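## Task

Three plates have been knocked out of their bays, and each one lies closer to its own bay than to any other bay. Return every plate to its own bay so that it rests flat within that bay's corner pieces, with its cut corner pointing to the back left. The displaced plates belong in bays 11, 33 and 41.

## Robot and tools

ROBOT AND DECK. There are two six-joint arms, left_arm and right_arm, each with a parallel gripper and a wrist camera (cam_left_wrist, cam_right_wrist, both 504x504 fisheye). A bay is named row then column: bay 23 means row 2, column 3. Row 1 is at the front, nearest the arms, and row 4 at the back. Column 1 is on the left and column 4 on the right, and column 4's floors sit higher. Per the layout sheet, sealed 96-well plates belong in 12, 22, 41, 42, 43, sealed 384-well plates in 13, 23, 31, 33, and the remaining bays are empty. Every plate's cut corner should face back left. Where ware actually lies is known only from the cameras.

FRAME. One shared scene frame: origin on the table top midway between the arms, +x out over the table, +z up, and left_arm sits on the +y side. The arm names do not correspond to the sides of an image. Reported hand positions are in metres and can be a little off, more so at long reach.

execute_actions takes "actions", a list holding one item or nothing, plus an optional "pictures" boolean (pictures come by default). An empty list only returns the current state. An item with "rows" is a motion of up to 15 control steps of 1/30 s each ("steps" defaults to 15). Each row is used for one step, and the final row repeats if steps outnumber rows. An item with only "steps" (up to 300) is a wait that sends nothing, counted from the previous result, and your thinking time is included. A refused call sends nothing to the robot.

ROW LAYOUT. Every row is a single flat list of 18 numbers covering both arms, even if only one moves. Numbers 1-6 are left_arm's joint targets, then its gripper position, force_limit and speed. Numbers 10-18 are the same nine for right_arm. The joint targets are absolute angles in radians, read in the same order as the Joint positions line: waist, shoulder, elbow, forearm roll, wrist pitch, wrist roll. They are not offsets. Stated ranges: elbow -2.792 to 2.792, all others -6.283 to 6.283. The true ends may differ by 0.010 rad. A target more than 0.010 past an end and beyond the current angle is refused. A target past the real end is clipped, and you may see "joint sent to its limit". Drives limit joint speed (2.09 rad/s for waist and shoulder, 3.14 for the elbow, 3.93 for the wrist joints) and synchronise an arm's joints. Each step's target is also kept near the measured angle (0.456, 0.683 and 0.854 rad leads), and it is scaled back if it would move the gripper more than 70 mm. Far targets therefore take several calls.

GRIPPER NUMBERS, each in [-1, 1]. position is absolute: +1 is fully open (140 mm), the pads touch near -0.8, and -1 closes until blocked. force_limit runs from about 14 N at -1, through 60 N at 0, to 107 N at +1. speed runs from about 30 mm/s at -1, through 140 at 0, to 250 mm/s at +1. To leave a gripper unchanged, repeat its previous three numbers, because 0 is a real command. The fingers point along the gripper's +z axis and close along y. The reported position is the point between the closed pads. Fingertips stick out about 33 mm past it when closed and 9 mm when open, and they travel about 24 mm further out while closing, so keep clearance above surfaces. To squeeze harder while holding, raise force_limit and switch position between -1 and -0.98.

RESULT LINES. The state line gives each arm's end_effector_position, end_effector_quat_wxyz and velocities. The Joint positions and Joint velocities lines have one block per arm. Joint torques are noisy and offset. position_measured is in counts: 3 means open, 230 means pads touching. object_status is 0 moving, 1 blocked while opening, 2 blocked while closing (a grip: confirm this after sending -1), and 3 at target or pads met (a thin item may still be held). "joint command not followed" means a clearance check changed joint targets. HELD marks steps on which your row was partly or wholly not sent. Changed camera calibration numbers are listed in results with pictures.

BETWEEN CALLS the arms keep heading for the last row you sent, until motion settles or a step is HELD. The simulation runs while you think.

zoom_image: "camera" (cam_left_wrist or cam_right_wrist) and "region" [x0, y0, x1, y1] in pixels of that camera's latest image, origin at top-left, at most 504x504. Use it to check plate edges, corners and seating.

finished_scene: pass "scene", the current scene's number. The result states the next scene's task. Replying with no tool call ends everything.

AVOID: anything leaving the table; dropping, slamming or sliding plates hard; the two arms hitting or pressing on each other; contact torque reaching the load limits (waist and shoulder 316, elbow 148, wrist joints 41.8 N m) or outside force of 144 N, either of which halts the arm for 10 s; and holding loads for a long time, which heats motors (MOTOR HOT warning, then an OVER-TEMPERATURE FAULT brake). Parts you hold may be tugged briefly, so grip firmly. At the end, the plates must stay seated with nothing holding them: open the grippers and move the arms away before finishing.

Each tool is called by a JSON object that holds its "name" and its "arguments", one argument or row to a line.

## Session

{"name": "execute_actions", "arguments": {
  "actions": []
}}

Scene clock: 0.00 s of 9600.00 s.
left_arm: end_effector_position=(+0.7155, +0.4391, +0.3219) position_measured=3 object_status=3 end_effector_quat_wxyz=(+0.000, +0.995, -0.100, +0.000) end_effector_velocity=(-0.000, -0.000, +0.001) end_effector_angular_velocity=(-0.001, -0.002, -0.000) | right_arm: end_effector_position=(+0.6514, -0.5635, +0.3233) position_measured=3 object_status=3 end_effector_quat_wxyz=(-0.000, +0.997, -0.082, +0.000) end_effector_velocity=(-0.000, -0.001, -0.000) end_effector_angular_velocity=(-0.002, +0.001, -0.000)
Joint positions: left_arm=[-0.052  0.165  1.603 -0.001  1.373  1.517] | right_arm=[-0.053  0.163  1.603  0.001  1.375  1.518]
Joint velocities: left_arm=[-0.    -0.002  0.    -0.001 -0.001  0.   ] | right_arm=[-0.     0.     0.    -0.002 -0.     0.   ]
Joint torques (N m, as the joint torque sensors report them, + toward a larger angle): no reading

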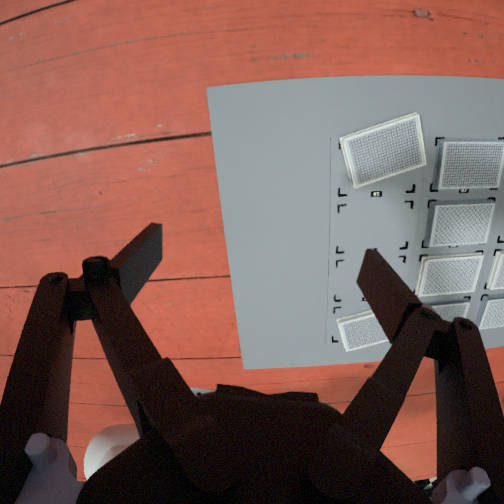

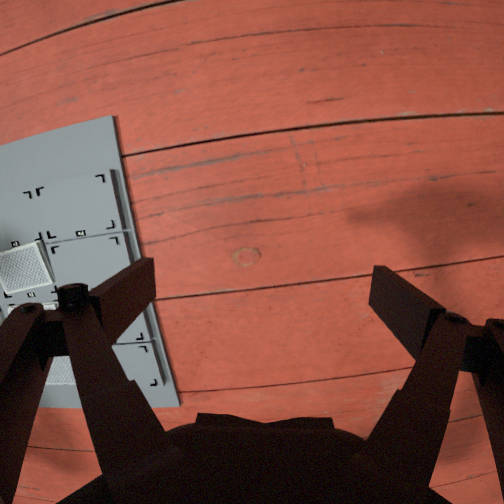

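{"name": "execute_actions", "arguments": {
  "actions": [
    {"rows":[[-0.306,0.4513,1.6816,0,1.008,0.805,1,0,0,-0.053,0.163,1.603,0,1.375,1.518,1,0,0]],"steps":15}
  ],
  "pictures": false
}}

{"name": "execute_actions", "arguments": {
  "actions": [
    {"steps":20}
  ]
}}

Scene clock: 8.57 s of 9600.00 s.
left_arm: end_effector_position=(+0.7498, +0.2936, +0.1502) position_measured=3 object_status=3 end_effector_quat_wxyz=(+0.000, +0.998, +0.064, +0.000) end_effector_velocity=(-0.004, -0.334, -0.406) end_effector_angular_velocity=(+0.000, +0.001, +0.746) | right_arm: end_effector_position=(+0.6512, -0.5638, +0.3233) position_measured=3 object_status=3 end_effector_quat_wxyz=(+0.000, +0.997, -0.082, +0.000) end_effector_velocity=(+0.000, -0.001, +0.000) end_effector_angular_velocity=(-0.001, -0.001, -0.000)
Joint positions: left_arm=[-0.234  0.37   1.66  -0.     1.111  1.006] | right_arm=[-0.053  0.163  1.603  0.     1.375  1.518]
Joint velocities: left_arm=[-0.42   0.472  0.128  0.001 -0.599 -1.166] | right_arm=[-0.    -0.    -0.001 -0.001 -0.001 -0.   ]
Joint torques (N m, as the joint torque sensors report them, + toward a larger angle): left_arm=[ -2.88 -79.25 -37.16   3.04  -0.76   0.04] | right_arm=[ -1.62 -55.98 -39.46   4.11   0.    -0.29]
Steps of this call (steps 1 to 90: nothing new was sent; then 5.07 s passed at rest; steps 91 to 105: all 15 steps of this action). Readings (joint positions | what the end effector reports):
91: left_arm=[-0.052 0.165 1.603 -0.001 1.373 1.517] | right_arm=[-0.053 0.163 1.603 0.001 1.375 1.518] | left_arm position_measured=3 object_status=3 | right_arm position_measured=3 object_status=3
92: left_arm=[-0.055 0.168 1.604 -0.001 1.369 1.508] | right_arm=[-0.053 0.163 1.603 0.001 1.375 1.518] | left_arm position_measured=3 object_status=3 | right_arm position_measured=3 object_status=3
94: left_arm=[-0.076 0.192 1.611 -0.001 1.338 1.449] | right_arm=[-0.053 0.163 1.603 0.001 1.375 1.518] | left_arm position_measured=3 object_status=3 | right_arm position_measured=3 object_status=3
98: left_arm=[-0.135 0.258 1.629 -0.001 1.254 1.285] | right_arm=[-0.053 0.163 1.603 0.000 1.375 1.518] | left_arm position_measured=3 object_status=3 | right_arm position_measured=3 object_status=3
105: the state above

Scene clock: 9.23 s of 9600.00 s.
left_arm: end_effector_position=(+0.7439, +0.2375, +0.0800) position_measured=3 object_status=3 end_effector_quat_wxyz=(+0.000, +0.992, +0.128, +0.000) end_effector_velocity=(-0.000, +0.000, -0.000) end_effector_angular_velocity=(+0.000, +0.001, +0.001) | right_arm: end_effector_position=(+0.6512, -0.5638, +0.3233) position_measured=3 object_status=3 end_effector_quat_wxyz=(+0.000, +0.997, -0.082, +0.000) end_effector_velocity=(+0.000, +0.001, -0.000) end_effector_angular_velocity=(+0.001, -0.001, +0.001)
Joint positions: left_arm=[-0.306  0.451  1.682  0.     1.008  0.805] | right_arm=[-0.053  0.163  1.603 -0.     1.375  1.518]
Joint velocities: left_arm=[-0.     0.001  0.     0.     0.    -0.001] | right_arm=[ 0.     0.     0.001  0.001 -0.001 -0.   ]
Joint torques (N m, as the joint torque sensors report them, + toward a larger angle): left_arm=[ -1.53 -82.95 -36.42   3.25  -0.15   0.6 ] | right_arm=[ -1.89 -56.12 -39.34   4.09   0.01  -0.32]
Steps of this call (steps 1 to 20: the robot went on to your last target). Readings (joint positions | what the end effector reports):
1: left_arm=[-0.248 0.386 1.664 -0.000 1.091 0.966] | right_arm=[-0.053 0.163 1.603 0.000 1.375 1.518] | left_arm position_measured=3 object_status=3 | right_arm position_measured=3 object_status=3
2: left_arm=[-0.263 0.402 1.668 -0.000 1.070 0.927] | right_arm=[-0.053 0.163 1.603 0.000 1.375 1.518] | left_arm position_measured=3 object_status=3 | right_arm position_measured=3 object_status=3
4: left_arm=[-0.290 0.433 1.677 -0.000 1.032 0.851] | right_arm=[-0.053 0.163 1.603 0.000 1.375 1.518] | left_arm position_measured=3 object_status=3 | right_arm position_measured=3 object_status=3
8: left_arm=[-0.306 0.451 1.682 0.000 1.008 0.805] | right_arm=[-0.053 0.163 1.603 0.000 1.375 1.518] | left_arm position_measured=3 object_status=3 | right_arm position_measured=3 object_status=3
20: the state above
camera_calibration (this result's frames):
cam_left_wrist: T_world_to_cam=[[0.375495, -0.926498, -0.0245871, -0.0536437], [-0.833428, -0.349143, 0.428365, 0.667665], [-0.405464, -0.140357, -0.903271, 0.593856], [0, 0, 0, 1]] pos_world=[0.817381, 0.266762, 0.24909]
cam_right_wrist: T_world_to_cam=[[-0.120212, -0.99234, -0.0284533, -0.468237], [-0.964026, 0.109842, 0.242049, 0.634715], [-0.23707, 0.056527, -0.969847, 0.675007], [0, 0, 0, 1]] pos_world=[0.715618, -0.572526, 0.487699]

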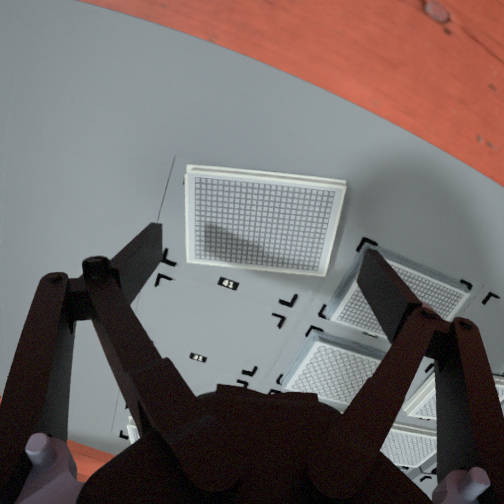

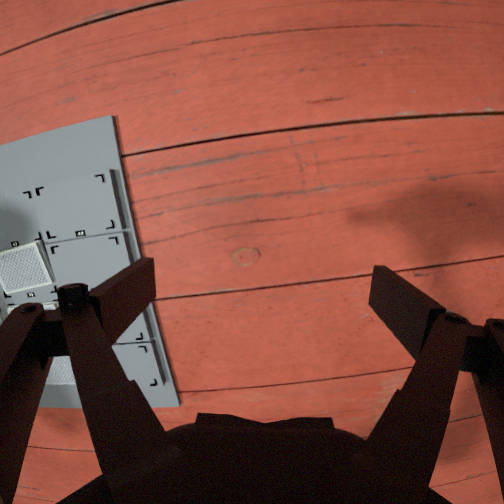

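{"name": "execute_actions", "arguments": {
  "actions": [
    {"rows":[[-0.3048,0.478,1.7145,0,0.9485,0.786,1,0,0,-0.053,0.163,1.603,0,1.375,1.518,1,0,0]],"steps":15}
  ]
}}

Scene clock: 18.47 s of 9600.00 s.
left_arm: end_effector_position=(+0.7410, +0.2401, +0.0449) position_measured=3 object_status=3 end_effector_quat_wxyz=(+0.000, +0.990, +0.138, +0.000) end_effector_velocity=(-0.000, +0.000, -0.001) end_effector_angular_velocity=(+0.000, +0.000, +0.000) | right_arm: end_effector_position=(+0.6512, -0.5638, +0.3233) position_measured=3 object_status=3 end_effector_quat_wxyz=(+0.000, +0.997, -0.082, +0.000) end_effector_velocity=(-0.000, -0.000, -0.000) end_effector_angular_velocity=(-0.001, +0.000, -0.000)
Joint positions: left_arm=[-0.305  0.478  1.714 -0.     0.949  0.786] | right_arm=[-0.053  0.163  1.603 -0.     1.375  1.518]
Joint velocities: left_arm=[-0.     0.001  0.001  0.    -0.001 -0.   ] | right_arm=[ 0.    -0.     0.    -0.001 -0.     0.001]
Joint torques (N m, as the joint torque sensors report them, + toward a larger angle): left_arm=[ -0.23 -86.04 -35.3    3.39   0.02  -0.01] | right_arm=[ -2.02 -55.49 -39.32   4.07   0.03  -0.29]
Steps of this call (steps 1 to 15: the robot went on to your last target; steps 16 to 90: nothing new was sent; then 5.73 s passed at rest; steps 91 to 105: all 15 steps of this action). Readings (joint positions | what the end effector reports):
91: left_arm=[-0.306 0.451 1.682 -0.000 1.008 0.805] | right_arm=[-0.053 0.163 1.603 -0.000 1.375 1.518] | left_arm position_measured=3 object_status=3 | right_arm position_measured=3 object_status=3
92: left_arm=[-0.306 0.454 1.685 -0.000 1.000 0.802] | right_arm=[-0.053 0.163 1.603 -0.000 1.375 1.518] | left_arm position_measured=3 object_status=3 | right_arm position_measured=3 object_status=3
94: left_arm=[-0.305 0.473 1.709 -0.000 0.960 0.790] | right_arm=[-0.053 0.163 1.603 -0.000 1.375 1.518] | left_arm position_measured=3 object_status=3 | right_arm position_measured=3 object_status=3
98: left_arm=[-0.305 0.478 1.714 -0.000 0.949 0.786] | right_arm=[-0.053 0.163 1.603 -0.000 1.375 1.518] | left_arm position_measured=3 object_status=3 | right_arm position_measured=3 object_status=3
105: the state above
camera_calibration (this result's frames):
cam_left_wrist: T_world_to_cam=[[0.394129, -0.918723, -0.0247137, -0.0666226], [-0.826136, -0.365935, 0.428474, 0.679815], [-0.402693, -0.148457, -0.903216, 0.561199], [0, 0, 0, 1]] pos_world=[0.813869, 0.270875, 0.213954]
cam_right_wrist: T_world_to_cam=[[-0.120213, -0.99234, -0.0284552, -0.468237], [-0.964021, 0.109841, 0.24207, 0.634712], [-0.23709, 0.0565314, -0.969841, 0.675009], [0, 0, 0, 1]] pos_world=[0.715625, -0.572527, 0.487683]

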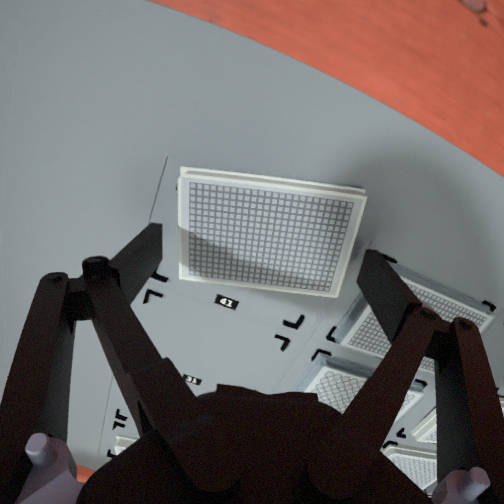

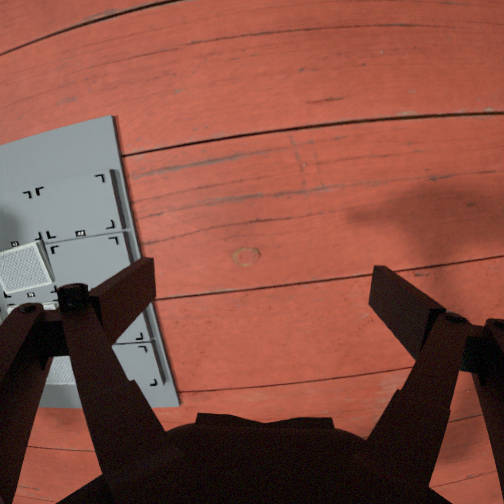

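{"name": "execute_actions", "arguments": {
  "actions": [
    {"rows":[[-0.3048,0.4868,1.7201,0,0.9341,0.786,1,0,-0.3,-0.053,0.163,1.603,0,1.375,1.518,1,0,0],[-0.3048,0.4868,1.7201,0,0.9341,0.786,1,0,-0.3,-0.053,0.163,1.603,0,1.375,1.518,1,0,0],[-0.3048,0.4868,1.7201,0,0.9341,0.786,1,0,-0.3,-0.053,0.163,1.603,0,1.375,1.518,1,0,0],[-0.3048,0.4868,1.7201,0,0.9341,0.786,1,0,-0.3,-0.053,0.163,1.603,0,1.375,1.518,1,0,0],[-0.3048,0.4868,1.7201,0,0.9341,0.786,1,0,-0.3,-0.053,0.163,1.603,0,1.375,1.518,1,0,0],[-0.3048,0.4868,1.7201,0,0.9341,0.786,-1,0,-0.3,-0.053,0.163,1.603,0,1.375,1.518,1,0,0]],"steps":15}
  ]
}}

Scene clock: 29.07 s of 9600.00 s.
left_arm: end_effector_position=(+0.7412, +0.2401, +0.0360) position_measured=40 object_status=0 end_effector_quat_wxyz=(+0.000, +0.990, +0.138, +0.000) end_effector_velocity=(+0.000, -0.000, +0.001) end_effector_angular_velocity=(-0.001, -0.002, +0.001) | right_arm: end_effector_position=(+0.6512, -0.5638, +0.3233) position_measured=3 object_status=3 end_effector_quat_wxyz=(+0.000, +0.997, -0.082, +0.000) end_effector_velocity=(+0.000, +0.001, +0.000) end_effector_angular_velocity=(+0.002, -0.000, +0.000)
Joint positions: left_arm=[-0.305  0.487  1.72  -0.     0.934  0.786] | right_arm=[-0.053  0.163  1.603 -0.     1.375  1.518]
Joint velocities: left_arm=[ 0.    -0.002 -0.    -0.    -0.    -0.   ] | right_arm=[ 0.    -0.    -0.     0.002  0.    -0.   ]
Joint torques (N m, as the joint torque sensors report them, + toward a larger angle): left_arm=[ -0.24 -76.63 -29.07   3.18  -1.88  -0.08] | right_arm=[ -2.82 -55.02 -39.04   4.06   0.11  -0.38]
Steps of this call (steps 1 to 15: the robot went on to your last target; steps 16 to 90: nothing new was sent; then 7.10 s passed at rest; steps 91 to 105: all 15 steps of this action). Readings (joint positions | what the end effector reports):
91: left_arm=[-0.305 0.478 1.715 0.000 0.948 0.786] | right_arm=[-0.053 0.163 1.603 -0.000 1.375 1.518] | left_arm position_measured=3 object_status=3 | right_arm position_measured=3 object_status=3
92: left_arm=[-0.305 0.481 1.716 0.000 0.943 0.786] | right_arm=[-0.053 0.163 1.603 -0.000 1.375 1.518] | left_arm position_measured=3 object_status=3 | right_arm position_measured=3 object_status=3
94: left_arm=[-0.305 0.486 1.720 0.000 0.935 0.786] | right_arm=[-0.053 0.163 1.603 -0.000 1.375 1.518] | left_arm position_measured=3 object_status=3 | right_arm position_measured=3 object_status=3
98: left_arm=[-0.305 0.487 1.720 0.000 0.934 0.786] | right_arm=[-0.053 0.163 1.603 -0.000 1.375 1.518] | left_arm position_measured=11 object_status=0 | right_arm position_measured=3 object_status=3
105: the state above
camera_calibration (this result's frames):
cam_left_wrist: T_world_to_cam=[[0.394178, -0.918706, -0.024566, -0.0670018], [-0.826188, -0.365937, 0.428374, 0.683799], [-0.40254, -0.148559, -0.903267, 0.5531], [0, 0, 0, 1]] pos_world=[0.814002, 0.270841, 0.205029]
cam_right_wrist: T_world_to_cam=[[-0.120213, -0.99234, -0.0284553, -0.468237], [-0.964021, 0.109841, 0.24207, 0.634711], [-0.23709, 0.0565314, -0.969841, 0.675009], [0, 0, 0, 1]] pos_world=[0.715625, -0.572527, 0.487683]

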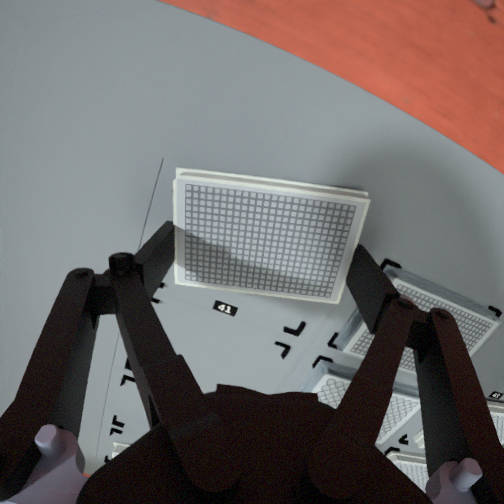

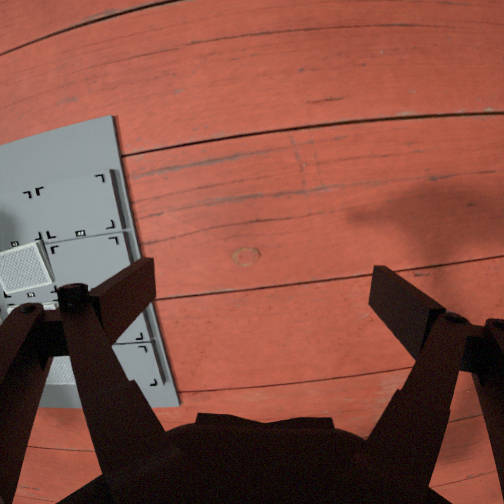

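{"name": "execute_actions", "arguments": {
  "actions": [
    {"rows":[[-0.3048,0.481,1.7165,0,0.9435,0.786,-1,0,-0.3,-0.053,0.163,1.603,0,1.375,1.518,1,0,0],[-0.3048,0.481,1.7165,0,0.9435,0.786,-1,0,-0.3,-0.053,0.163,1.603,0,1.375,1.518,1,0,0],[-0.3048,0.475,1.7125,0,0.9535,0.786,-1,0,-0.3,-0.053,0.163,1.603,0,1.375,1.518,1,0,0],[-0.3048,0.4633,1.7052,0,0.9725,0.786,-1,0,-0.3,-0.053,0.163,1.603,0,1.375,1.518,1,0,0],[-0.3048,0.4633,1.7052,0,0.9725,0.786,-1,0,-0.3,-0.053,0.163,1.603,0,1.375,1.518,1,0,0],[-0.3048,0.4633,1.7052,0,0.9725,0.786,-1,0,-0.3,-0.053,0.163,1.603,0,1.375,1.518,1,0,0],[-0.3048,0.4633,1.7052,0,0.9725,0.786,-1,0,-0.3,-0.053,0.163,1.603,0,1.375,1.518,1,0,0],[-0.3048,0.4633,1.7052,0,0.9725,0.786,-1,0,-0.3,-0.053,0.163,1.603,0,1.375,1.518,1,0,0],[-0.3136,0.4293,1.7594,0,0.953,1.0474,-1,0,-0.3,-0.053,0.163,1.603,0,1.375,1.518,1,0,0]],"steps":15}
  ],
  "pictures": false
}}

{"name": "execute_actions", "arguments": {
  "actions": [
    {"steps":12}
  ]
}}

{"name": "zoom_image", "arguments": {
  "camera": "cam_left_wrist",
  "region": [150,140,390,240]
}}

Scene clock: 39.87 s of 9600.00 s.
left_arm: end_effector_position=(+0.7195, +0.2461, +0.0599) position_measured=41 object_status=2 end_effector_quat_wxyz=(-0.000, +1.000, +0.027, -0.000) end_effector_velocity=(-0.099, +0.026, +0.001) end_effector_angular_velocity=(-0.002, -0.002, -1.081) | right_arm: end_effector_position=(+0.6512, -0.5638, +0.3233) position_measured=3 object_status=3 end_effector_quat_wxyz=(+0.000, +0.997, -0.082, +0.000) end_effector_velocity=(+0.000, -0.001, -0.000) end_effector_angular_velocity=(-0.002, -0.001, -0.001)
Joint positions: left_arm=[-0.312  0.435  1.75  -0.     0.956  1.002] | right_arm=[-0.053  0.163  1.603 -0.     1.375  1.518]
Joint velocities: left_arm=[-0.036 -0.136  0.212 -0.    -0.078  1.046] | right_arm=[-0.     0.    -0.    -0.001 -0.001  0.001]
Joint torques (N m, as the joint torque sensors report them, + toward a larger angle): left_arm=[ -1.99 -71.79 -39.59   4.14  -0.79  -0.26] | right_arm=[ -2.13 -55.85 -39.31   4.16  -0.06  -0.4 ]
Steps of this call (steps 1 to 15: the robot went on to your last target; steps 16 to 90: nothing new was sent; then 7.30 s passed at rest; steps 91 to 105: all 15 steps of this action). Readings (joint positions | what the end effector reports):
91: left_arm=[-0.305 0.487 1.720 -0.000 0.934 0.786] | right_arm=[-0.053 0.163 1.603 -0.000 1.375 1.518] | left_arm position_measured=40 object_status=2 | right_arm position_measured=3 object_status=3
92: left_arm=[-0.305 0.485 1.719 -0.000 0.938 0.786] | right_arm=[-0.053 0.163 1.603 -0.000 1.375 1.518] | left_arm position_measured=40 object_status=2 | right_arm position_measured=3 object_status=3
94: left_arm=[-0.305 0.479 1.715 -0.000 0.948 0.786] | right_arm=[-0.053 0.163 1.603 -0.000 1.375 1.518] | left_arm position_measured=41 object_status=2 | right_arm position_measured=3 object_status=3
98: left_arm=[-0.305 0.463 1.705 -0.000 0.972 0.786] | right_arm=[-0.053 0.163 1.603 -0.000 1.375 1.518] | left_arm position_measured=41 object_status=2 | right_arm position_measured=3 object_status=3
105: the state above

Scene clock: 40.27 s of 9600.00 s.
left_arm: end_effector_position=(+0.7153, +0.2472, +0.0599) position_measured=41 object_status=2 end_effector_quat_wxyz=(-0.000, +1.000, +0.003, -0.000) end_effector_velocity=(+0.000, +0.000, -0.000) end_effector_angular_velocity=(+0.000, +0.000, +0.001) | right_arm: end_effector_position=(+0.6512, -0.5638, +0.3233) position_measured=3 object_status=3 end_effector_quat_wxyz=(+0.000, +0.997, -0.082, +0.000) end_effector_velocity=(-0.000, -0.000, +0.000) end_effector_angular_velocity=(-0.001, +0.000, -0.000)
Joint positions: left_arm=[-0.314  0.429  1.759 -0.     0.953  1.047] | right_arm=[-0.053  0.163  1.603 -0.     1.375  1.518]
Joint velocities: left_arm=[ 0.     0.001 -0.001  0.     0.    -0.001] | right_arm=[-0.     0.    -0.    -0.001  0.     0.   ]
Joint torques (N m, as the joint torque sensors report them, + toward a larger angle): left_arm=[ -2.7  -81.97 -34.99   3.56  -0.28  -0.04] | right_arm=[ -1.62 -56.08 -39.48   4.14   0.07  -0.34]
Steps of this call (steps 1 to 12: the robot went on to your last target). Readings (joint positions | what the end effector reports):
1: left_arm=[-0.313 0.431 1.756 -0.000 0.954 1.030] | right_arm=[-0.053 0.163 1.603 -0.000 1.375 1.518] | left_arm position_measured=41 object_status=2 | right_arm position_measured=3 object_status=3
2: left_arm=[-0.313 0.430 1.759 -0.000 0.953 1.044] | right_arm=[-0.053 0.163 1.603 -0.000 1.375 1.518] | left_arm position_measured=41 object_status=2 | right_arm position_measured=3 object_status=3
4: left_arm=[-0.314 0.429 1.759 -0.000 0.953 1.047] | right_arm=[-0.053 0.163 1.603 -0.000 1.375 1.518] | left_arm position_measured=41 object_status=2 | right_arm position_measured=3 object_status=3
8: left_arm=[-0.314 0.429 1.759 -0.000 0.953 1.047] | right_arm=[-0.053 0.163 1.603 -0.000 1.375 1.518] | left_arm position_measured=41 object_status=2 | right_arm position_measured=3 object_status=3
12: the state above
camera_calibration (this result's frames):
cam_left_wrist: T_world_to_cam=[[0.134627, -0.990574, -0.0252623, 0.153826], [-0.893597, -0.132385, 0.428904, 0.64529], [-0.428206, -0.0351676, -0.902997, 0.555644], [0, 0, 0, 1]] pos_world=[0.79385, 0.257344, 0.228863]
cam_right_wrist: T_world_to_cam=[[-0.120213, -0.99234, -0.0284552, -0.468237], [-0.964021, 0.109841, 0.24207, 0.634711], [-0.23709, 0.0565314, -0.969841, 0.675009], [0, 0, 0, 1]] pos_world=[0.715625, -0.572527, 0.487683]

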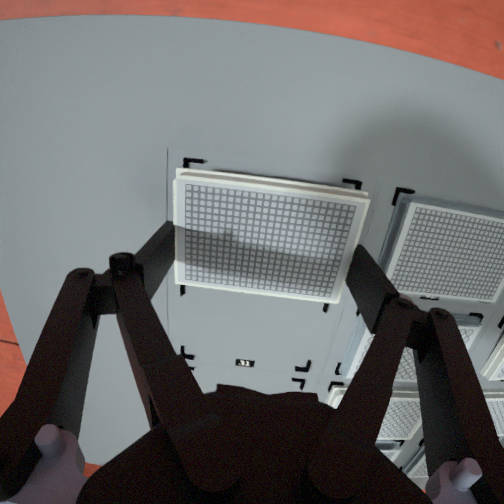

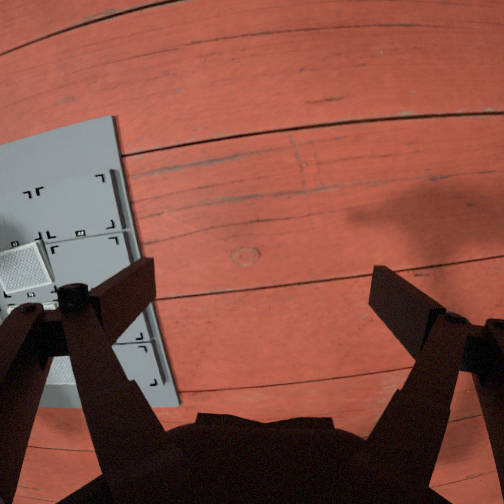

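Region (150, 140, 390, 240) of cam_left_wrist's 504x504 image, scaled by 2.100, with more detail than that image has; it fills the top 210 rows of this view, and the rest is white.

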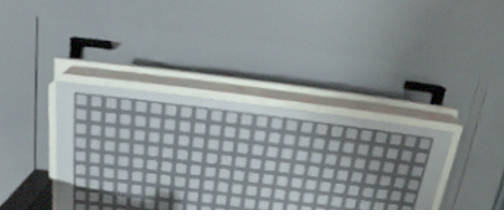

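{"name": "execute_actions", "arguments": {
  "actions": [
    {"rows":[[-0.3136,0.4392,1.7656,0,0.9367,1.0474,-1,0,-0.3,-0.053,0.163,1.603,0,1.375,1.518,1,0,0],[-0.3136,0.4392,1.7656,0,0.9367,1.0474,-1,0,-0.3,-0.053,0.163,1.603,0,1.375,1.518,1,0,0],[-0.3136,0.4392,1.7656,0,0.9367,1.0474,-1,0,-0.3,-0.053,0.163,1.603,0,1.375,1.518,1,0,0],[-0.3136,0.4491,1.7718,0,0.9204,1.0474,-1,0,-0.3,-0.053,0.163,1.603,0,1.375,1.518,1,0,0]],"steps":15}
  ]
}}

{"name": "zoom_image", "arguments": {
  "camera": "cam_left_wrist",
  "region": [150,140,390,340]
}}

Scene clock: 49.73 s of 9600.00 s.
left_arm: end_effector_position=(+0.7158, +0.2469, +0.0402) position_measured=41 object_status=2 end_effector_quat_wxyz=(+0.000, +1.000, +0.003, +0.000) end_effector_velocity=(-0.000, +0.000, -0.000) end_effector_angular_velocity=(+0.000, +0.000, +0.000) | right_arm: end_effector_position=(+0.6512, -0.5638, +0.3233) position_measured=3 object_status=3 end_effector_quat_wxyz=(+0.000, +0.997, -0.082, +0.000) end_effector_velocity=(-0.001, -0.000, -0.001) end_effector_angular_velocity=(+0.000, +0.001, -0.000)
Joint positions: left_arm=[-0.314  0.449  1.772  0.     0.92   1.047] | right_arm=[-0.053  0.163  1.603 -0.     1.375  1.518]
Joint velocities: left_arm=[ 0.  0.  0.  0.  0. -0.] | right_arm=[-0.     0.     0.001 -0.    -0.    -0.   ]
Joint torques (N m, as the joint torque sensors report them, + toward a larger angle): left_arm=[ -1.53 -83.23 -35.5    3.48  -0.49  -0.45] | right_arm=[ -2.9  -56.23 -39.38   4.15   0.03  -0.39]
Steps of this call (steps 1 to 30: the robot went on to your last target; steps 31 to 90: nothing new was sent; then 5.97 s passed at rest; steps 91 to 105: all 15 steps of this action). Readings (joint positions | what the end effector reports):
91: left_arm=[-0.314 0.429 1.759 0.000 0.953 1.047] | right_arm=[-0.053 0.163 1.603 -0.000 1.375 1.518] | left_arm position_measured=41 object_status=2 | right_arm position_measured=3 object_status=3
92: left_arm=[-0.314 0.432 1.761 0.000 0.947 1.047] | right_arm=[-0.053 0.163 1.603 -0.000 1.375 1.518] | left_arm position_measured=41 object_status=2 | right_arm position_measured=3 object_status=3
94: left_arm=[-0.314 0.439 1.766 0.000 0.937 1.047] | right_arm=[-0.053 0.163 1.603 -0.000 1.375 1.518] | left_arm position_measured=41 object_status=2 | right_arm position_measured=3 object_status=3
98: left_arm=[-0.314 0.449 1.772 0.000 0.921 1.047] | right_arm=[-0.053 0.163 1.603 -0.000 1.375 1.518] | left_arm position_measured=41 object_status=2 | right_arm position_measured=3 object_status=3
105: the state above
camera_calibration (this result's frames):
cam_left_wrist: T_world_to_cam=[[0.134556, -0.99059, -0.0250174, 0.153007], [-0.893772, -0.132229, 0.428588, 0.654232], [-0.427863, -0.0353092, -0.903154, 0.537855], [0, 0, 0, 1]] pos_world=[0.794274, 0.257066, 0.209198]
cam_right_wrist: T_world_to_cam=[[-0.120213, -0.99234, -0.0284552, -0.468237], [-0.964021, 0.109841, 0.24207, 0.634712], [-0.23709, 0.0565313, -0.969841, 0.675009], [0, 0, 0, 1]] pos_world=[0.715625, -0.572527, 0.487683]

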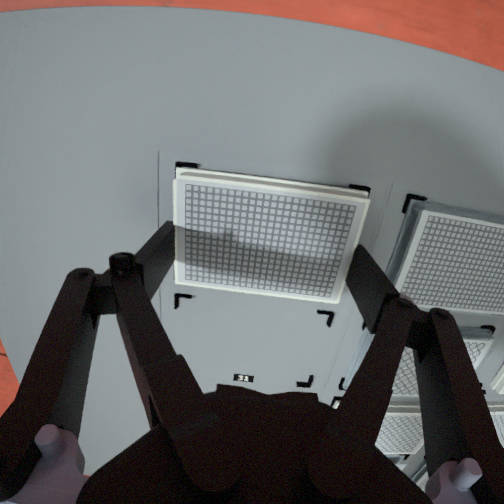

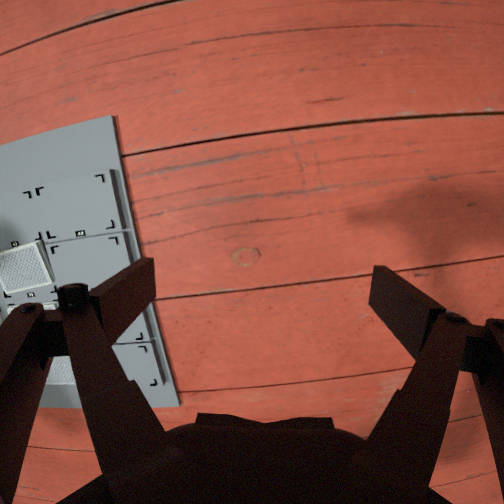

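Region (150, 140, 390, 340) of cam_left_wrist's 504x504 image, scaled by 2.100, with more detail than that image has.

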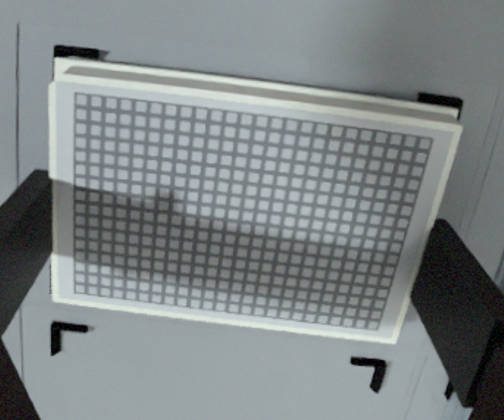

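{"name": "execute_actions", "arguments": {
  "actions": [
    {"rows":[[-0.3143,0.4477,1.7741,0,0.9195,1.0467,-1,0,-0.3,-0.053,0.163,1.603,0,1.375,1.518,1,0,0],[-0.3143,0.4477,1.7741,0,0.9195,1.0467,-1,0,-0.3,-0.053,0.163,1.603,0,1.375,1.518,1,0,0],[-0.3143,0.4477,1.7741,0,0.9195,1.0467,-1,0,-0.3,-0.053,0.163,1.603,0,1.375,1.518,1,0,0],[-0.3143,0.4477,1.7741,0,0.9195,1.0467,-1,0,-0.3,-0.053,0.163,1.603,0,1.375,1.518,1,0,0],[-0.3143,0.4477,1.7741,0,0.9195,1.0467,-1,0,-0.3,-0.053,0.163,1.603,0,1.375,1.518,1,0,0],[-0.3143,0.4497,1.7753,0,0.9163,1.0467,-1,0,-0.3,-0.053,0.163,1.603,0,1.375,1.518,1,0,0],[-0.3143,0.4497,1.7753,0,0.9163,1.0467,-1,0,-0.3,-0.053,0.163,1.603,0,1.375,1.518,1,0,0],[-0.3143,0.4517,1.7766,0,0.913,1.0467,-1,0,-0.3,-0.053,0.163,1.603,0,1.375,1.518,1,0,0]],"steps":15}
  ]
}}

{"name": "zoom_image", "arguments": {
  "camera": "cam_left_wrist",
  "region": [150,140,390,340]
}}

Scene clock: 63.20 s of 9600.00 s.
left_arm: end_effector_position=(+0.7147, +0.2470, +0.0362) position_measured=41 object_status=2 end_effector_quat_wxyz=(+0.000, +1.000, +0.003, +0.000) end_effector_velocity=(-0.000, +0.000, -0.001) end_effector_angular_velocity=(+0.002, +0.002, -0.001) | right_arm: end_effector_position=(+0.6512, -0.5638, +0.3233) position_measured=3 object_status=3 end_effector_quat_wxyz=(+0.000, +0.997, -0.082, +0.000) end_effector_velocity=(-0.000, -0.000, +0.000) end_effector_angular_velocity=(-0.001, +0.000, +0.001)
Joint positions: left_arm=[-0.314  0.452  1.777 -0.     0.913  1.047] | right_arm=[-0.053  0.163  1.603 -0.     1.375  1.518]
Joint velocities: left_arm=[-0.     0.002 -0.     0.001  0.001 -0.   ] | right_arm=[-0.     0.    -0.    -0.001 -0.    -0.   ]
Joint torques (N m, as the joint torque sensors report them, + toward a larger angle): left_arm=[  0.37 -77.4  -32.49   3.62  -0.08   0.16] | right_arm=[ -2.34 -55.55 -40.03   4.08   0.09  -0.34]
Steps of this call (steps 1 to 15: the robot went on to your last target; steps 16 to 90: nothing new was sent; then 9.97 s passed at rest; steps 91 to 105: all 15 steps of this action). Readings (joint positions | what the end effector reports):
91: left_arm=[-0.314 0.449 1.772 -0.000 0.920 1.047] | right_arm=[-0.053 0.163 1.603 -0.000 1.375 1.518] | left_arm position_measured=41 object_status=2 | right_arm position_measured=3 object_status=3
92: left_arm=[-0.314 0.449 1.773 -0.000 0.920 1.047] | right_arm=[-0.053 0.163 1.603 -0.000 1.375 1.518] | left_arm position_measured=41 object_status=2 | right_arm position_measured=3 object_status=3
94: left_arm=[-0.314 0.448 1.774 -0.000 0.920 1.047] | right_arm=[-0.053 0.163 1.603 -0.000 1.375 1.518] | left_arm position_measured=41 object_status=2 | right_arm position_measured=3 object_status=3
98: left_arm=[-0.314 0.449 1.775 -0.000 0.917 1.047] | right_arm=[-0.053 0.163 1.603 -0.000 1.375 1.518] | left_arm position_measured=41 object_status=2 | right_arm position_measured=3 object_status=3
105: the state above
camera_calibration (this result's frames):
cam_left_wrist: T_world_to_cam=[[0.134588, -0.990588, -0.024937, 0.153106], [-0.893801, -0.132225, 0.428529, 0.654956], [-0.427793, -0.0353861, -0.903184, 0.533805], [0, 0, 0, 1]] pos_world=[0.793152, 0.257156, 0.205275]
cam_right_wrist: T_world_to_cam=[[-0.120213, -0.99234, -0.0284552, -0.468237], [-0.964021, 0.109841, 0.24207, 0.634712], [-0.23709, 0.0565314, -0.969841, 0.675009], [0, 0, 0, 1]] pos_world=[0.715625, -0.572527, 0.487683]

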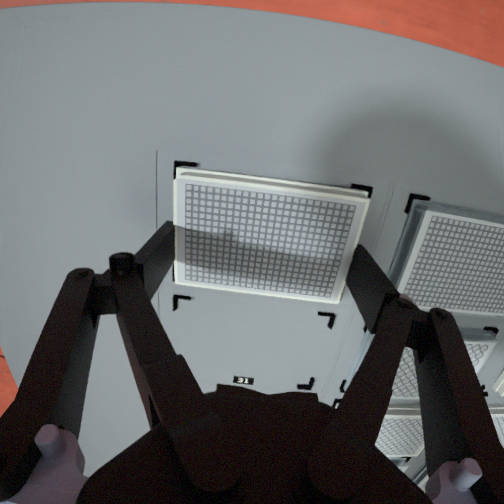

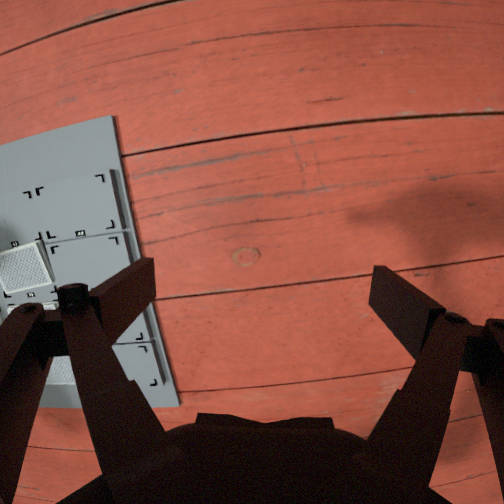

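Region (150, 140, 390, 340) of cam_left_wrist's 504x504 image, scaled by 2.100, with more detail than that image has.

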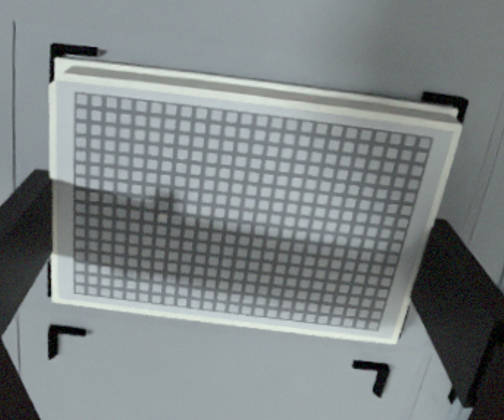

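{"name": "execute_actions", "arguments": {
  "actions": [
    {"rows":[[-0.3143,0.4507,1.776,0,0.9146,1.0467,1,0,-0.3,-0.053,0.163,1.603,0,1.375,1.518,1,0,0],[-0.3143,0.4507,1.776,0,0.9146,1.0467,1,0,-0.3,-0.053,0.163,1.603,0,1.375,1.518,1,0,0],[-0.3143,0.4507,1.776,0,0.9146,1.0467,1,0,-0.3,-0.053,0.163,1.603,0,1.375,1.518,1,0,0],[-0.3143,0.4507,1.776,0,0.9146,1.0467,1,0,-0.3,-0.053,0.163,1.603,0,1.375,1.518,1,0,0],[-0.3143,0.4507,1.776,0,0.9146,1.0467,1,0,-0.3,-0.053,0.163,1.603,0,1.375,1.518,1,0,0],[-0.3143,0.4507,1.776,0,0.9146,1.0467,1,0,-0.3,-0.053,0.163,1.603,0,1.375,1.518,1,0,0],[-0.3143,0.4507,1.776,0,0.9146,1.0467,1,0,-0.3,-0.053,0.163,1.603,0,1.375,1.518,1,0,0],[-0.3143,0.4507,1.776,0,0.9146,1.0467,1,0,-0.3,-0.053,0.163,1.603,0,1.375,1.518,1,0,0],[-0.3143,0.4507,1.776,0,0.9146,1.0467,1,0,-0.3,-0.053,0.163,1.603,0,1.375,1.518,1,0,0],[-0.3143,0.4507,1.776,0,0.9146,1.0467,1,0,-0.3,-0.053,0.163,1.603,0,1.375,1.518,1,0,0],[-0.3143,0.4507,1.776,0,0.9146,1.0467,1,0,-0.3,-0.053,0.163,1.603,0,1.375,1.518,1,0,0],[-0.3143,0.3875,1.7365,0,1.017,1.0467,1,0,-0.3,-0.053,0.163,1.603,0,1.375,1.518,1,0,0]],"steps":15}
  ],
  "pictures": false
}}

{"name": "execute_actions", "arguments": {
  "actions": [
    {"steps":10}
  ]
}}

Scene clock: 82.23 s of 9600.00 s.
left_arm: end_effector_position=(+0.7136, +0.2476, +0.0712) position_measured=3 object_status=3 end_effector_quat_wxyz=(-0.000, +1.000, +0.003, -0.000) end_effector_velocity=(-0.009, +0.005, +0.579) end_effector_angular_velocity=(-0.025, -0.044, -0.001) | right_arm: end_effector_position=(+0.6512, -0.5638, +0.3233) position_measured=3 object_status=3 end_effector_quat_wxyz=(+0.000, +0.997, -0.082, +0.000) end_effector_velocity=(+0.001, +0.000, +0.001) end_effector_angular_velocity=(+0.001, -0.001, -0.001)
Joint positions: left_arm=[-0.314  0.417  1.754  0.     0.971  1.047] | right_arm=[-0.053  0.163  1.603 -0.     1.375  1.518]
Joint velocities: left_arm=[-0.    -0.574 -0.369  0.     0.892  0.001] | right_arm=[ 0.    -0.    -0.001  0.001 -0.     0.001]
Joint torques (N m, as the joint torque sensors report them, + toward a larger angle): left_arm=[   5.   -128.53  -50.61    4.57   -0.71    0.48] | right_arm=[ -2.51 -55.35 -39.6    4.13   0.08  -0.35]
Steps of this call (steps 1 to 15: the robot went on to your last target; steps 16 to 90: nothing new was sent; then 15.53 s passed at rest; steps 91 to 105: all 15 steps of this action). Readings (joint positions | what the end effector reports):
91: left_arm=[-0.314 0.452 1.777 0.000 0.913 1.047] | right_arm=[-0.053 0.163 1.603 -0.000 1.375 1.518] | left_arm position_measured=41 object_status=0 | right_arm position_measured=3 object_status=3
92: left_arm=[-0.314 0.452 1.777 0.000 0.914 1.047] | right_arm=[-0.053 0.163 1.603 -0.000 1.375 1.518] | left_arm position_measured=41 object_status=0 | right_arm position_measured=3 object_status=3
94: left_arm=[-0.314 0.451 1.776 0.000 0.915 1.047] | right_arm=[-0.053 0.163 1.603 -0.000 1.375 1.518] | left_arm position_measured=26 object_status=0 | right_arm position_measured=3 object_status=3
98: left_arm=[-0.314 0.451 1.776 0.000 0.915 1.047] | right_arm=[-0.053 0.163 1.603 -0.000 1.375 1.518] | left_arm position_measured=5 object_status=0 | right_arm position_measured=3 object_status=3
105: the state above

Scene clock: 82.57 s of 9600.00 s.
left_arm: end_effector_position=(+0.7119, +0.2486, +0.1003) position_measured=3 object_status=3 end_effector_quat_wxyz=(+0.000, +1.000, +0.003, +0.000) end_effector_velocity=(-0.000, -0.000, -0.001) end_effector_angular_velocity=(+0.000, +0.001, -0.000) | right_arm: end_effector_position=(+0.6512, -0.5638, +0.3233) position_measured=3 object_status=3 end_effector_quat_wxyz=(+0.000, +0.997, -0.082, +0.000) end_effector_velocity=(-0.000, -0.000, -0.000) end_effector_angular_velocity=(-0.001, +0.001, +0.000)
Joint positions: left_arm=[-0.314  0.387  1.737  0.     1.017  1.047] | right_arm=[-0.053  0.163  1.603 -0.     1.375  1.518]
Joint velocities: left_arm=[-0.     0.001  0.    -0.    -0.001  0.   ] | right_arm=[ 0.    -0.     0.    -0.001  0.001 -0.   ]
Joint torques (N m, as the joint torque sensors report them, + toward a larger angle): left_arm=[  0.79 -78.3  -36.58   3.1   -0.48   0.03] | right_arm=[ -2.11 -56.63 -39.1    4.19   0.01  -0.27]
Steps of this call (steps 1 to 10: the robot went on to your last target). Readings (joint positions | what the end effector reports):
1: left_arm=[-0.314 0.399 1.743 0.000 0.997 1.047] | right_arm=[-0.053 0.163 1.603 -0.000 1.375 1.518] | left_arm position_measured=3 object_status=3 | right_arm position_measured=3 object_status=3
2: left_arm=[-0.314 0.390 1.738 0.000 1.012 1.047] | right_arm=[-0.053 0.163 1.603 -0.000 1.375 1.518] | left_arm position_measured=3 object_status=3 | right_arm position_measured=3 object_status=3
4: left_arm=[-0.314 0.387 1.737 0.000 1.017 1.047] | right_arm=[-0.053 0.163 1.603 -0.000 1.375 1.518] | left_arm position_measured=3 object_status=3 | right_arm position_measured=3 object_status=3
8: left_arm=[-0.314 0.387 1.737 0.000 1.017 1.047] | right_arm=[-0.053 0.163 1.603 -0.000 1.375 1.518] | left_arm position_measured=3 object_status=3 | right_arm position_measured=3 object_status=3
10: the state above
camera_calibration (this result's frames):
cam_left_wrist: T_world_to_cam=[[0.1346, -0.990587, -0.0248933, 0.156637], [-0.893841, -0.132221, 0.428445, 0.625288], [-0.427704, -0.0354179, -0.903225, 0.590452], [0, 0, 0, 1]] pos_world=[0.790364, 0.258751, 0.269308]
cam_right_wrist: T_world_to_cam=[[-0.120213, -0.99234, -0.0284552, -0.468237], [-0.964021, 0.109841, 0.24207, 0.634711], [-0.23709, 0.0565313, -0.969841, 0.675009], [0, 0, 0, 1]] pos_world=[0.715625, -0.572527, 0.487683]

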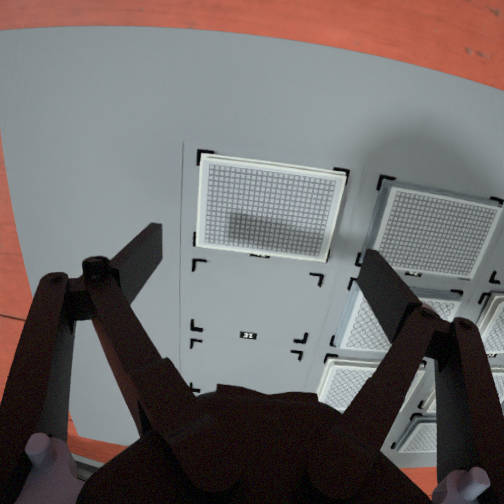

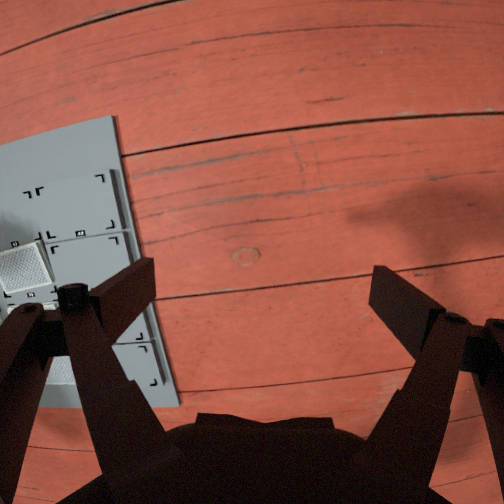

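{"name": "execute_actions", "arguments": {
  "actions": [
    {"rows":[[-0.6496,0.0197,2.2047,0,0.9166,0.571,1,0,0,-0.053,0.163,1.603,0,1.375,1.518,1,0,0]],"steps":15}
  ],
  "pictures": false
}}

{"name": "execute_actions", "arguments": {
  "actions": [
    {"steps":45}
  ]
}}

Scene clock: 88.23 s of 9600.00 s.
left_arm: end_effector_position=(+0.4829, +0.2311, +0.1078) position_measured=3 object_status=3 end_effector_quat_wxyz=(+0.000, +0.999, +0.054, +0.000) end_effector_velocity=(-0.519, +0.074, -0.030) end_effector_angular_velocity=(-0.001, -0.001, +0.236) | right_arm: end_effector_position=(+0.6512, -0.5638, +0.3233) position_measured=3 object_status=3 end_effector_quat_wxyz=(+0.000, +0.997, -0.082, +0.000) end_effector_velocity=(-0.000, +0.000, -0.000) end_effector_angular_velocity=(-0.000, +0.000, +0.001)
Joint positions: left_arm=[-0.559  0.12   2.078 -0.     0.944  0.7  ] | right_arm=[-0.053  0.163  1.603 -0.     1.375  1.518]
Joint velocities: left_arm=[-0.577 -0.635  0.806  0.    -0.172 -0.814] | right_arm=[ 0.001 -0.     0.    -0.001 -0.    -0.   ]
Joint torques (N m, as the joint torque sensors report them, + toward a larger angle): left_arm=[  4.19 -51.46 -33.98   3.42  -0.88   0.05] | right_arm=[ -2.   -55.9  -39.65   4.1    0.05  -0.35]
Steps of this call (steps 1 to 30: the robot went on to your last target; steps 31 to 90: nothing new was sent; then 2.17 s passed at rest; steps 91 to 105: all 15 steps of this action). Readings (joint positions | what the end effector reports):
91: left_arm=[-0.314 0.387 1.737 -0.000 1.017 1.046] | right_arm=[-0.053 0.163 1.603 -0.000 1.375 1.518] | left_arm position_measured=3 object_status=3 | right_arm position_measured=3 object_status=3
92: left_arm=[-0.318 0.383 1.742 0.000 1.016 1.040] | right_arm=[-0.053 0.163 1.603 -0.000 1.375 1.518] | left_arm position_measured=3 object_status=3 | right_arm position_measured=3 object_status=3
94: left_arm=[-0.347 0.352 1.782 -0.000 1.007 1.000] | right_arm=[-0.053 0.163 1.603 -0.000 1.375 1.518] | left_arm position_measured=3 object_status=3 | right_arm position_measured=3 object_status=3
98: left_arm=[-0.424 0.267 1.890 -0.000 0.984 0.891] | right_arm=[-0.053 0.163 1.603 -0.000 1.375 1.518] | left_arm position_measured=3 object_status=3 | right_arm position_measured=3 object_status=3
105: the state above

Scene clock: 89.73 s of 9600.00 s.
left_arm: end_effector_position=(+0.4039, +0.2491, +0.1000) position_measured=3 object_status=3 end_effector_quat_wxyz=(+0.000, +0.997, +0.073, +0.000) end_effector_velocity=(+0.000, -0.000, -0.000) end_effector_angular_velocity=(+0.000, +0.000, +0.000) | right_arm: end_effector_position=(+0.6512, -0.5638, +0.3233) position_measured=3 object_status=3 end_effector_quat_wxyz=(+0.000, +0.997, -0.082, +0.000) end_effector_velocity=(+0.000, +0.001, +0.000) end_effector_angular_velocity=(+0.001, -0.001, +0.002)
Joint positions: left_arm=[-0.65   0.02   2.205  0.     0.917  0.571] | right_arm=[-0.053  0.163  1.603 -0.     1.375  1.518]
Joint velocities: left_arm=[-0.     0.001 -0.001 -0.     0.    -0.   ] | right_arm=[ 0.001 -0.    -0.001  0.001  0.    -0.001]
Joint torques (N m, as the joint torque sensors report them, + toward a larger angle): left_arm=[ -0.88 -37.59 -34.47   3.16  -0.49  -0.3 ] | right_arm=[ -1.98 -55.98 -38.71   4.3    0.06  -0.23]
Steps of this call (steps 1 to 30: the robot went on to your last target; steps 31 to 45: nothing new was sent). Readings (joint positions | what the end effector reports):
1: left_arm=[-0.578 0.098 2.105 -0.000 0.938 0.672] | right_arm=[-0.053 0.163 1.603 -0.000 1.375 1.518] | left_arm position_measured=3 object_status=3 | right_arm position_measured=3 object_status=3
2: left_arm=[-0.598 0.077 2.132 -0.000 0.932 0.644] | right_arm=[-0.053 0.163 1.603 -0.000 1.375 1.518] | left_arm position_measured=3 object_status=3 | right_arm position_measured=3 object_status=3
4: left_arm=[-0.633 0.038 2.182 -0.000 0.922 0.595] | right_arm=[-0.053 0.163 1.603 -0.000 1.375 1.518] | left_arm position_measured=3 object_status=3 | right_arm position_measured=3 object_status=3
8: left_arm=[-0.649 0.020 2.204 -0.000 0.917 0.571] | right_arm=[-0.053 0.163 1.603 -0.000 1.375 1.518] | left_arm position_measured=3 object_status=3 | right_arm position_measured=3 object_status=3
45: the state above
All arms were judged still, so your last target was given up. Only a new action makes them travel on or press farther. Fingers that are still opening or closing keep moving.
camera_calibration (this result's frames):
cam_left_wrist: T_world_to_cam=[[0.271899, -0.96201, -0.0246566, 0.135961], [-0.866509, -0.255891, 0.428581, 0.369919], [-0.418608, -0.0951653, -0.903167, 0.469654], [0, 0, 0, 1]] pos_world=[0.480171, 0.27015, 0.268989]
cam_right_wrist: T_world_to_cam=[[-0.120213, -0.99234, -0.0284553, -0.468237], [-0.964021, 0.109841, 0.24207, 0.634711], [-0.23709, 0.0565314, -0.969841, 0.675009], [0, 0, 0, 1]] pos_world=[0.715625, -0.572527, 0.487683]

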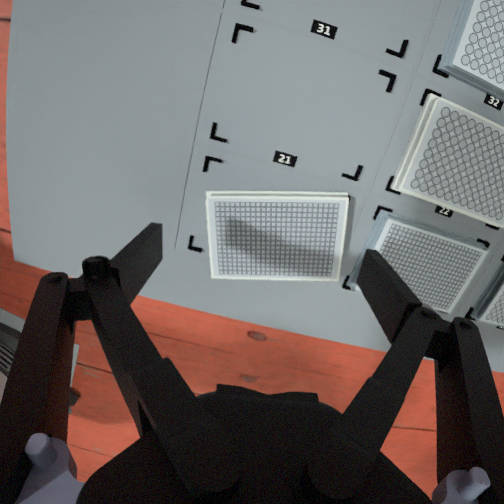

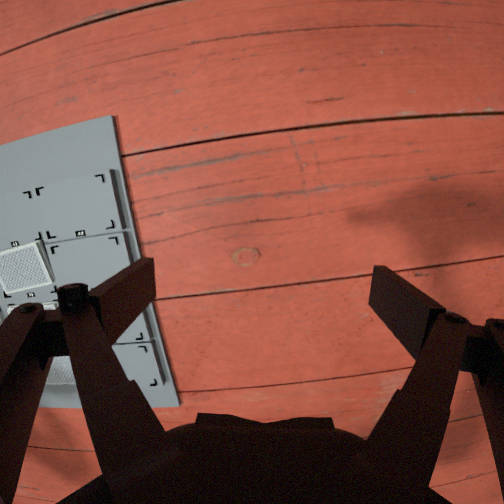

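{"name": "execute_actions", "arguments": {
  "actions": [
    {"rows":[[-0.7059,0.03,2.22,0,0.891,0.415,1,0,0,-0.053,0.163,1.603,0,1.375,1.518,1,0,0],[-0.7059,0.03,2.22,0,0.891,0.415,1,0,0,-0.053,0.163,1.603,0,1.375,1.518,1,0,0],[-0.7059,0.03,2.22,0,0.891,0.415,1,0,0,-0.053,0.163,1.603,0,1.375,1.518,1,0,0],[-0.7059,0.0901,2.2592,0,0.7917,0.415,1,0,0,-0.053,0.163,1.603,0,1.375,1.518,1,0,0]],"steps":15}
  ]
}}

Scene clock: 111.50 s of 9600.00 s.
left_arm: end_effector_position=(+0.3840, +0.2330, +0.0449) position_measured=3 object_status=3 end_effector_quat_wxyz=(+0.000, +0.992, +0.123, +0.000) end_effector_velocity=(-0.000, +0.000, -0.000) end_effector_angular_velocity=(+0.000, -0.000, -0.001) | right_arm: end_effector_position=(+0.6512, -0.5638, +0.3233) position_measured=3 object_status=3 end_effector_quat_wxyz=(+0.000, +0.997, -0.082, +0.000) end_effector_velocity=(+0.000, -0.001, +0.001) end_effector_angular_velocity=(-0.002, -0.000, -0.000)
Joint positions: left_arm=[-0.706  0.09   2.259  0.     0.792  0.415] | right_arm=[-0.053  0.163  1.603 -0.     1.375  1.518]
Joint velocities: left_arm=[-0.    -0.     0.001  0.    -0.     0.   ] | right_arm=[-0.     0.    -0.001 -0.002  0.     0.001]
Joint torques (N m, as the joint torque sensors report them, + toward a larger angle): left_arm=[ -2.23 -42.88 -32.4    2.95  -0.81   0.16] | right_arm=[ -2.67 -55.62 -39.69   4.11   0.01  -0.33]
Steps of this call (steps 1 to 90: nothing new was sent; then 18.27 s passed at rest; steps 91 to 105: all 15 steps of this action). Readings (joint positions | what the end effector reports):
91: left_arm=[-0.650 0.020 2.205 0.000 0.917 0.570] | right_arm=[-0.053 0.163 1.603 -0.000 1.375 1.518] | left_arm position_measured=3 object_status=3 | right_arm position_measured=3 object_status=3
92: left_arm=[-0.653 0.020 2.206 0.000 0.915 0.562] | right_arm=[-0.053 0.163 1.603 -0.000 1.375 1.518] | left_arm position_measured=3 object_status=3 | right_arm position_measured=3 object_status=3
94: left_arm=[-0.674 0.024 2.211 0.000 0.905 0.503] | right_arm=[-0.053 0.163 1.603 -0.000 1.375 1.518] | left_arm position_measured=3 object_status=3 | right_arm position_measured=3 object_status=3
98: left_arm=[-0.706 0.077 2.252 0.000 0.813 0.416] | right_arm=[-0.053 0.163 1.603 -0.000 1.375 1.518] | left_arm position_measured=3 object_status=3 | right_arm position_measured=3 object_status=3
105: the state above
camera_calibration (this result's frames):
cam_left_wrist: T_world_to_cam=[[0.366223, -0.930198, -0.024746, 0.0809499], [-0.836721, -0.340824, 0.428646, 0.380474], [-0.40716, -0.136274, -0.903133, 0.415229], [0, 0, 0, 1]] pos_world=[0.457769, 0.261559, 0.213921]
cam_right_wrist: T_world_to_cam=[[-0.120213, -0.99234, -0.0284553, -0.468237], [-0.964021, 0.109841, 0.24207, 0.634712], [-0.23709, 0.0565314, -0.969841, 0.675009], [0, 0, 0, 1]] pos_world=[0.715625, -0.572527, 0.487683]

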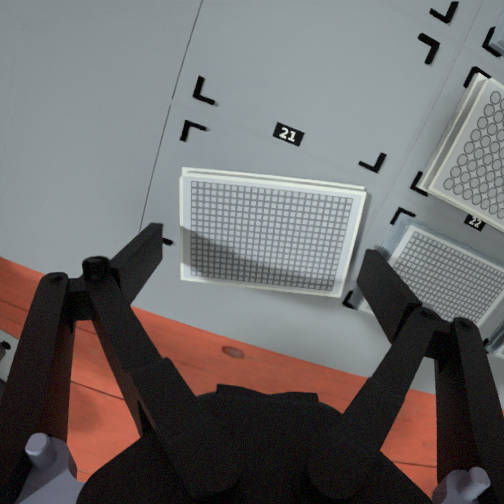

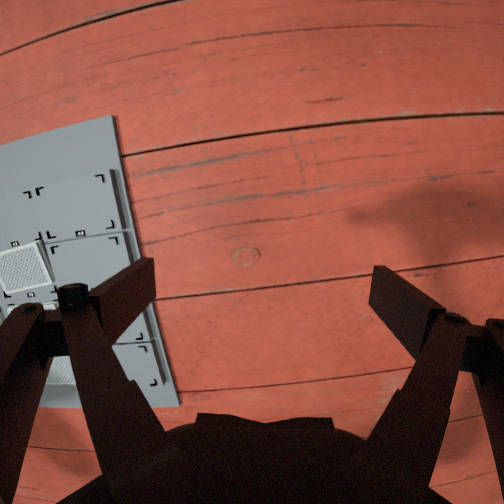

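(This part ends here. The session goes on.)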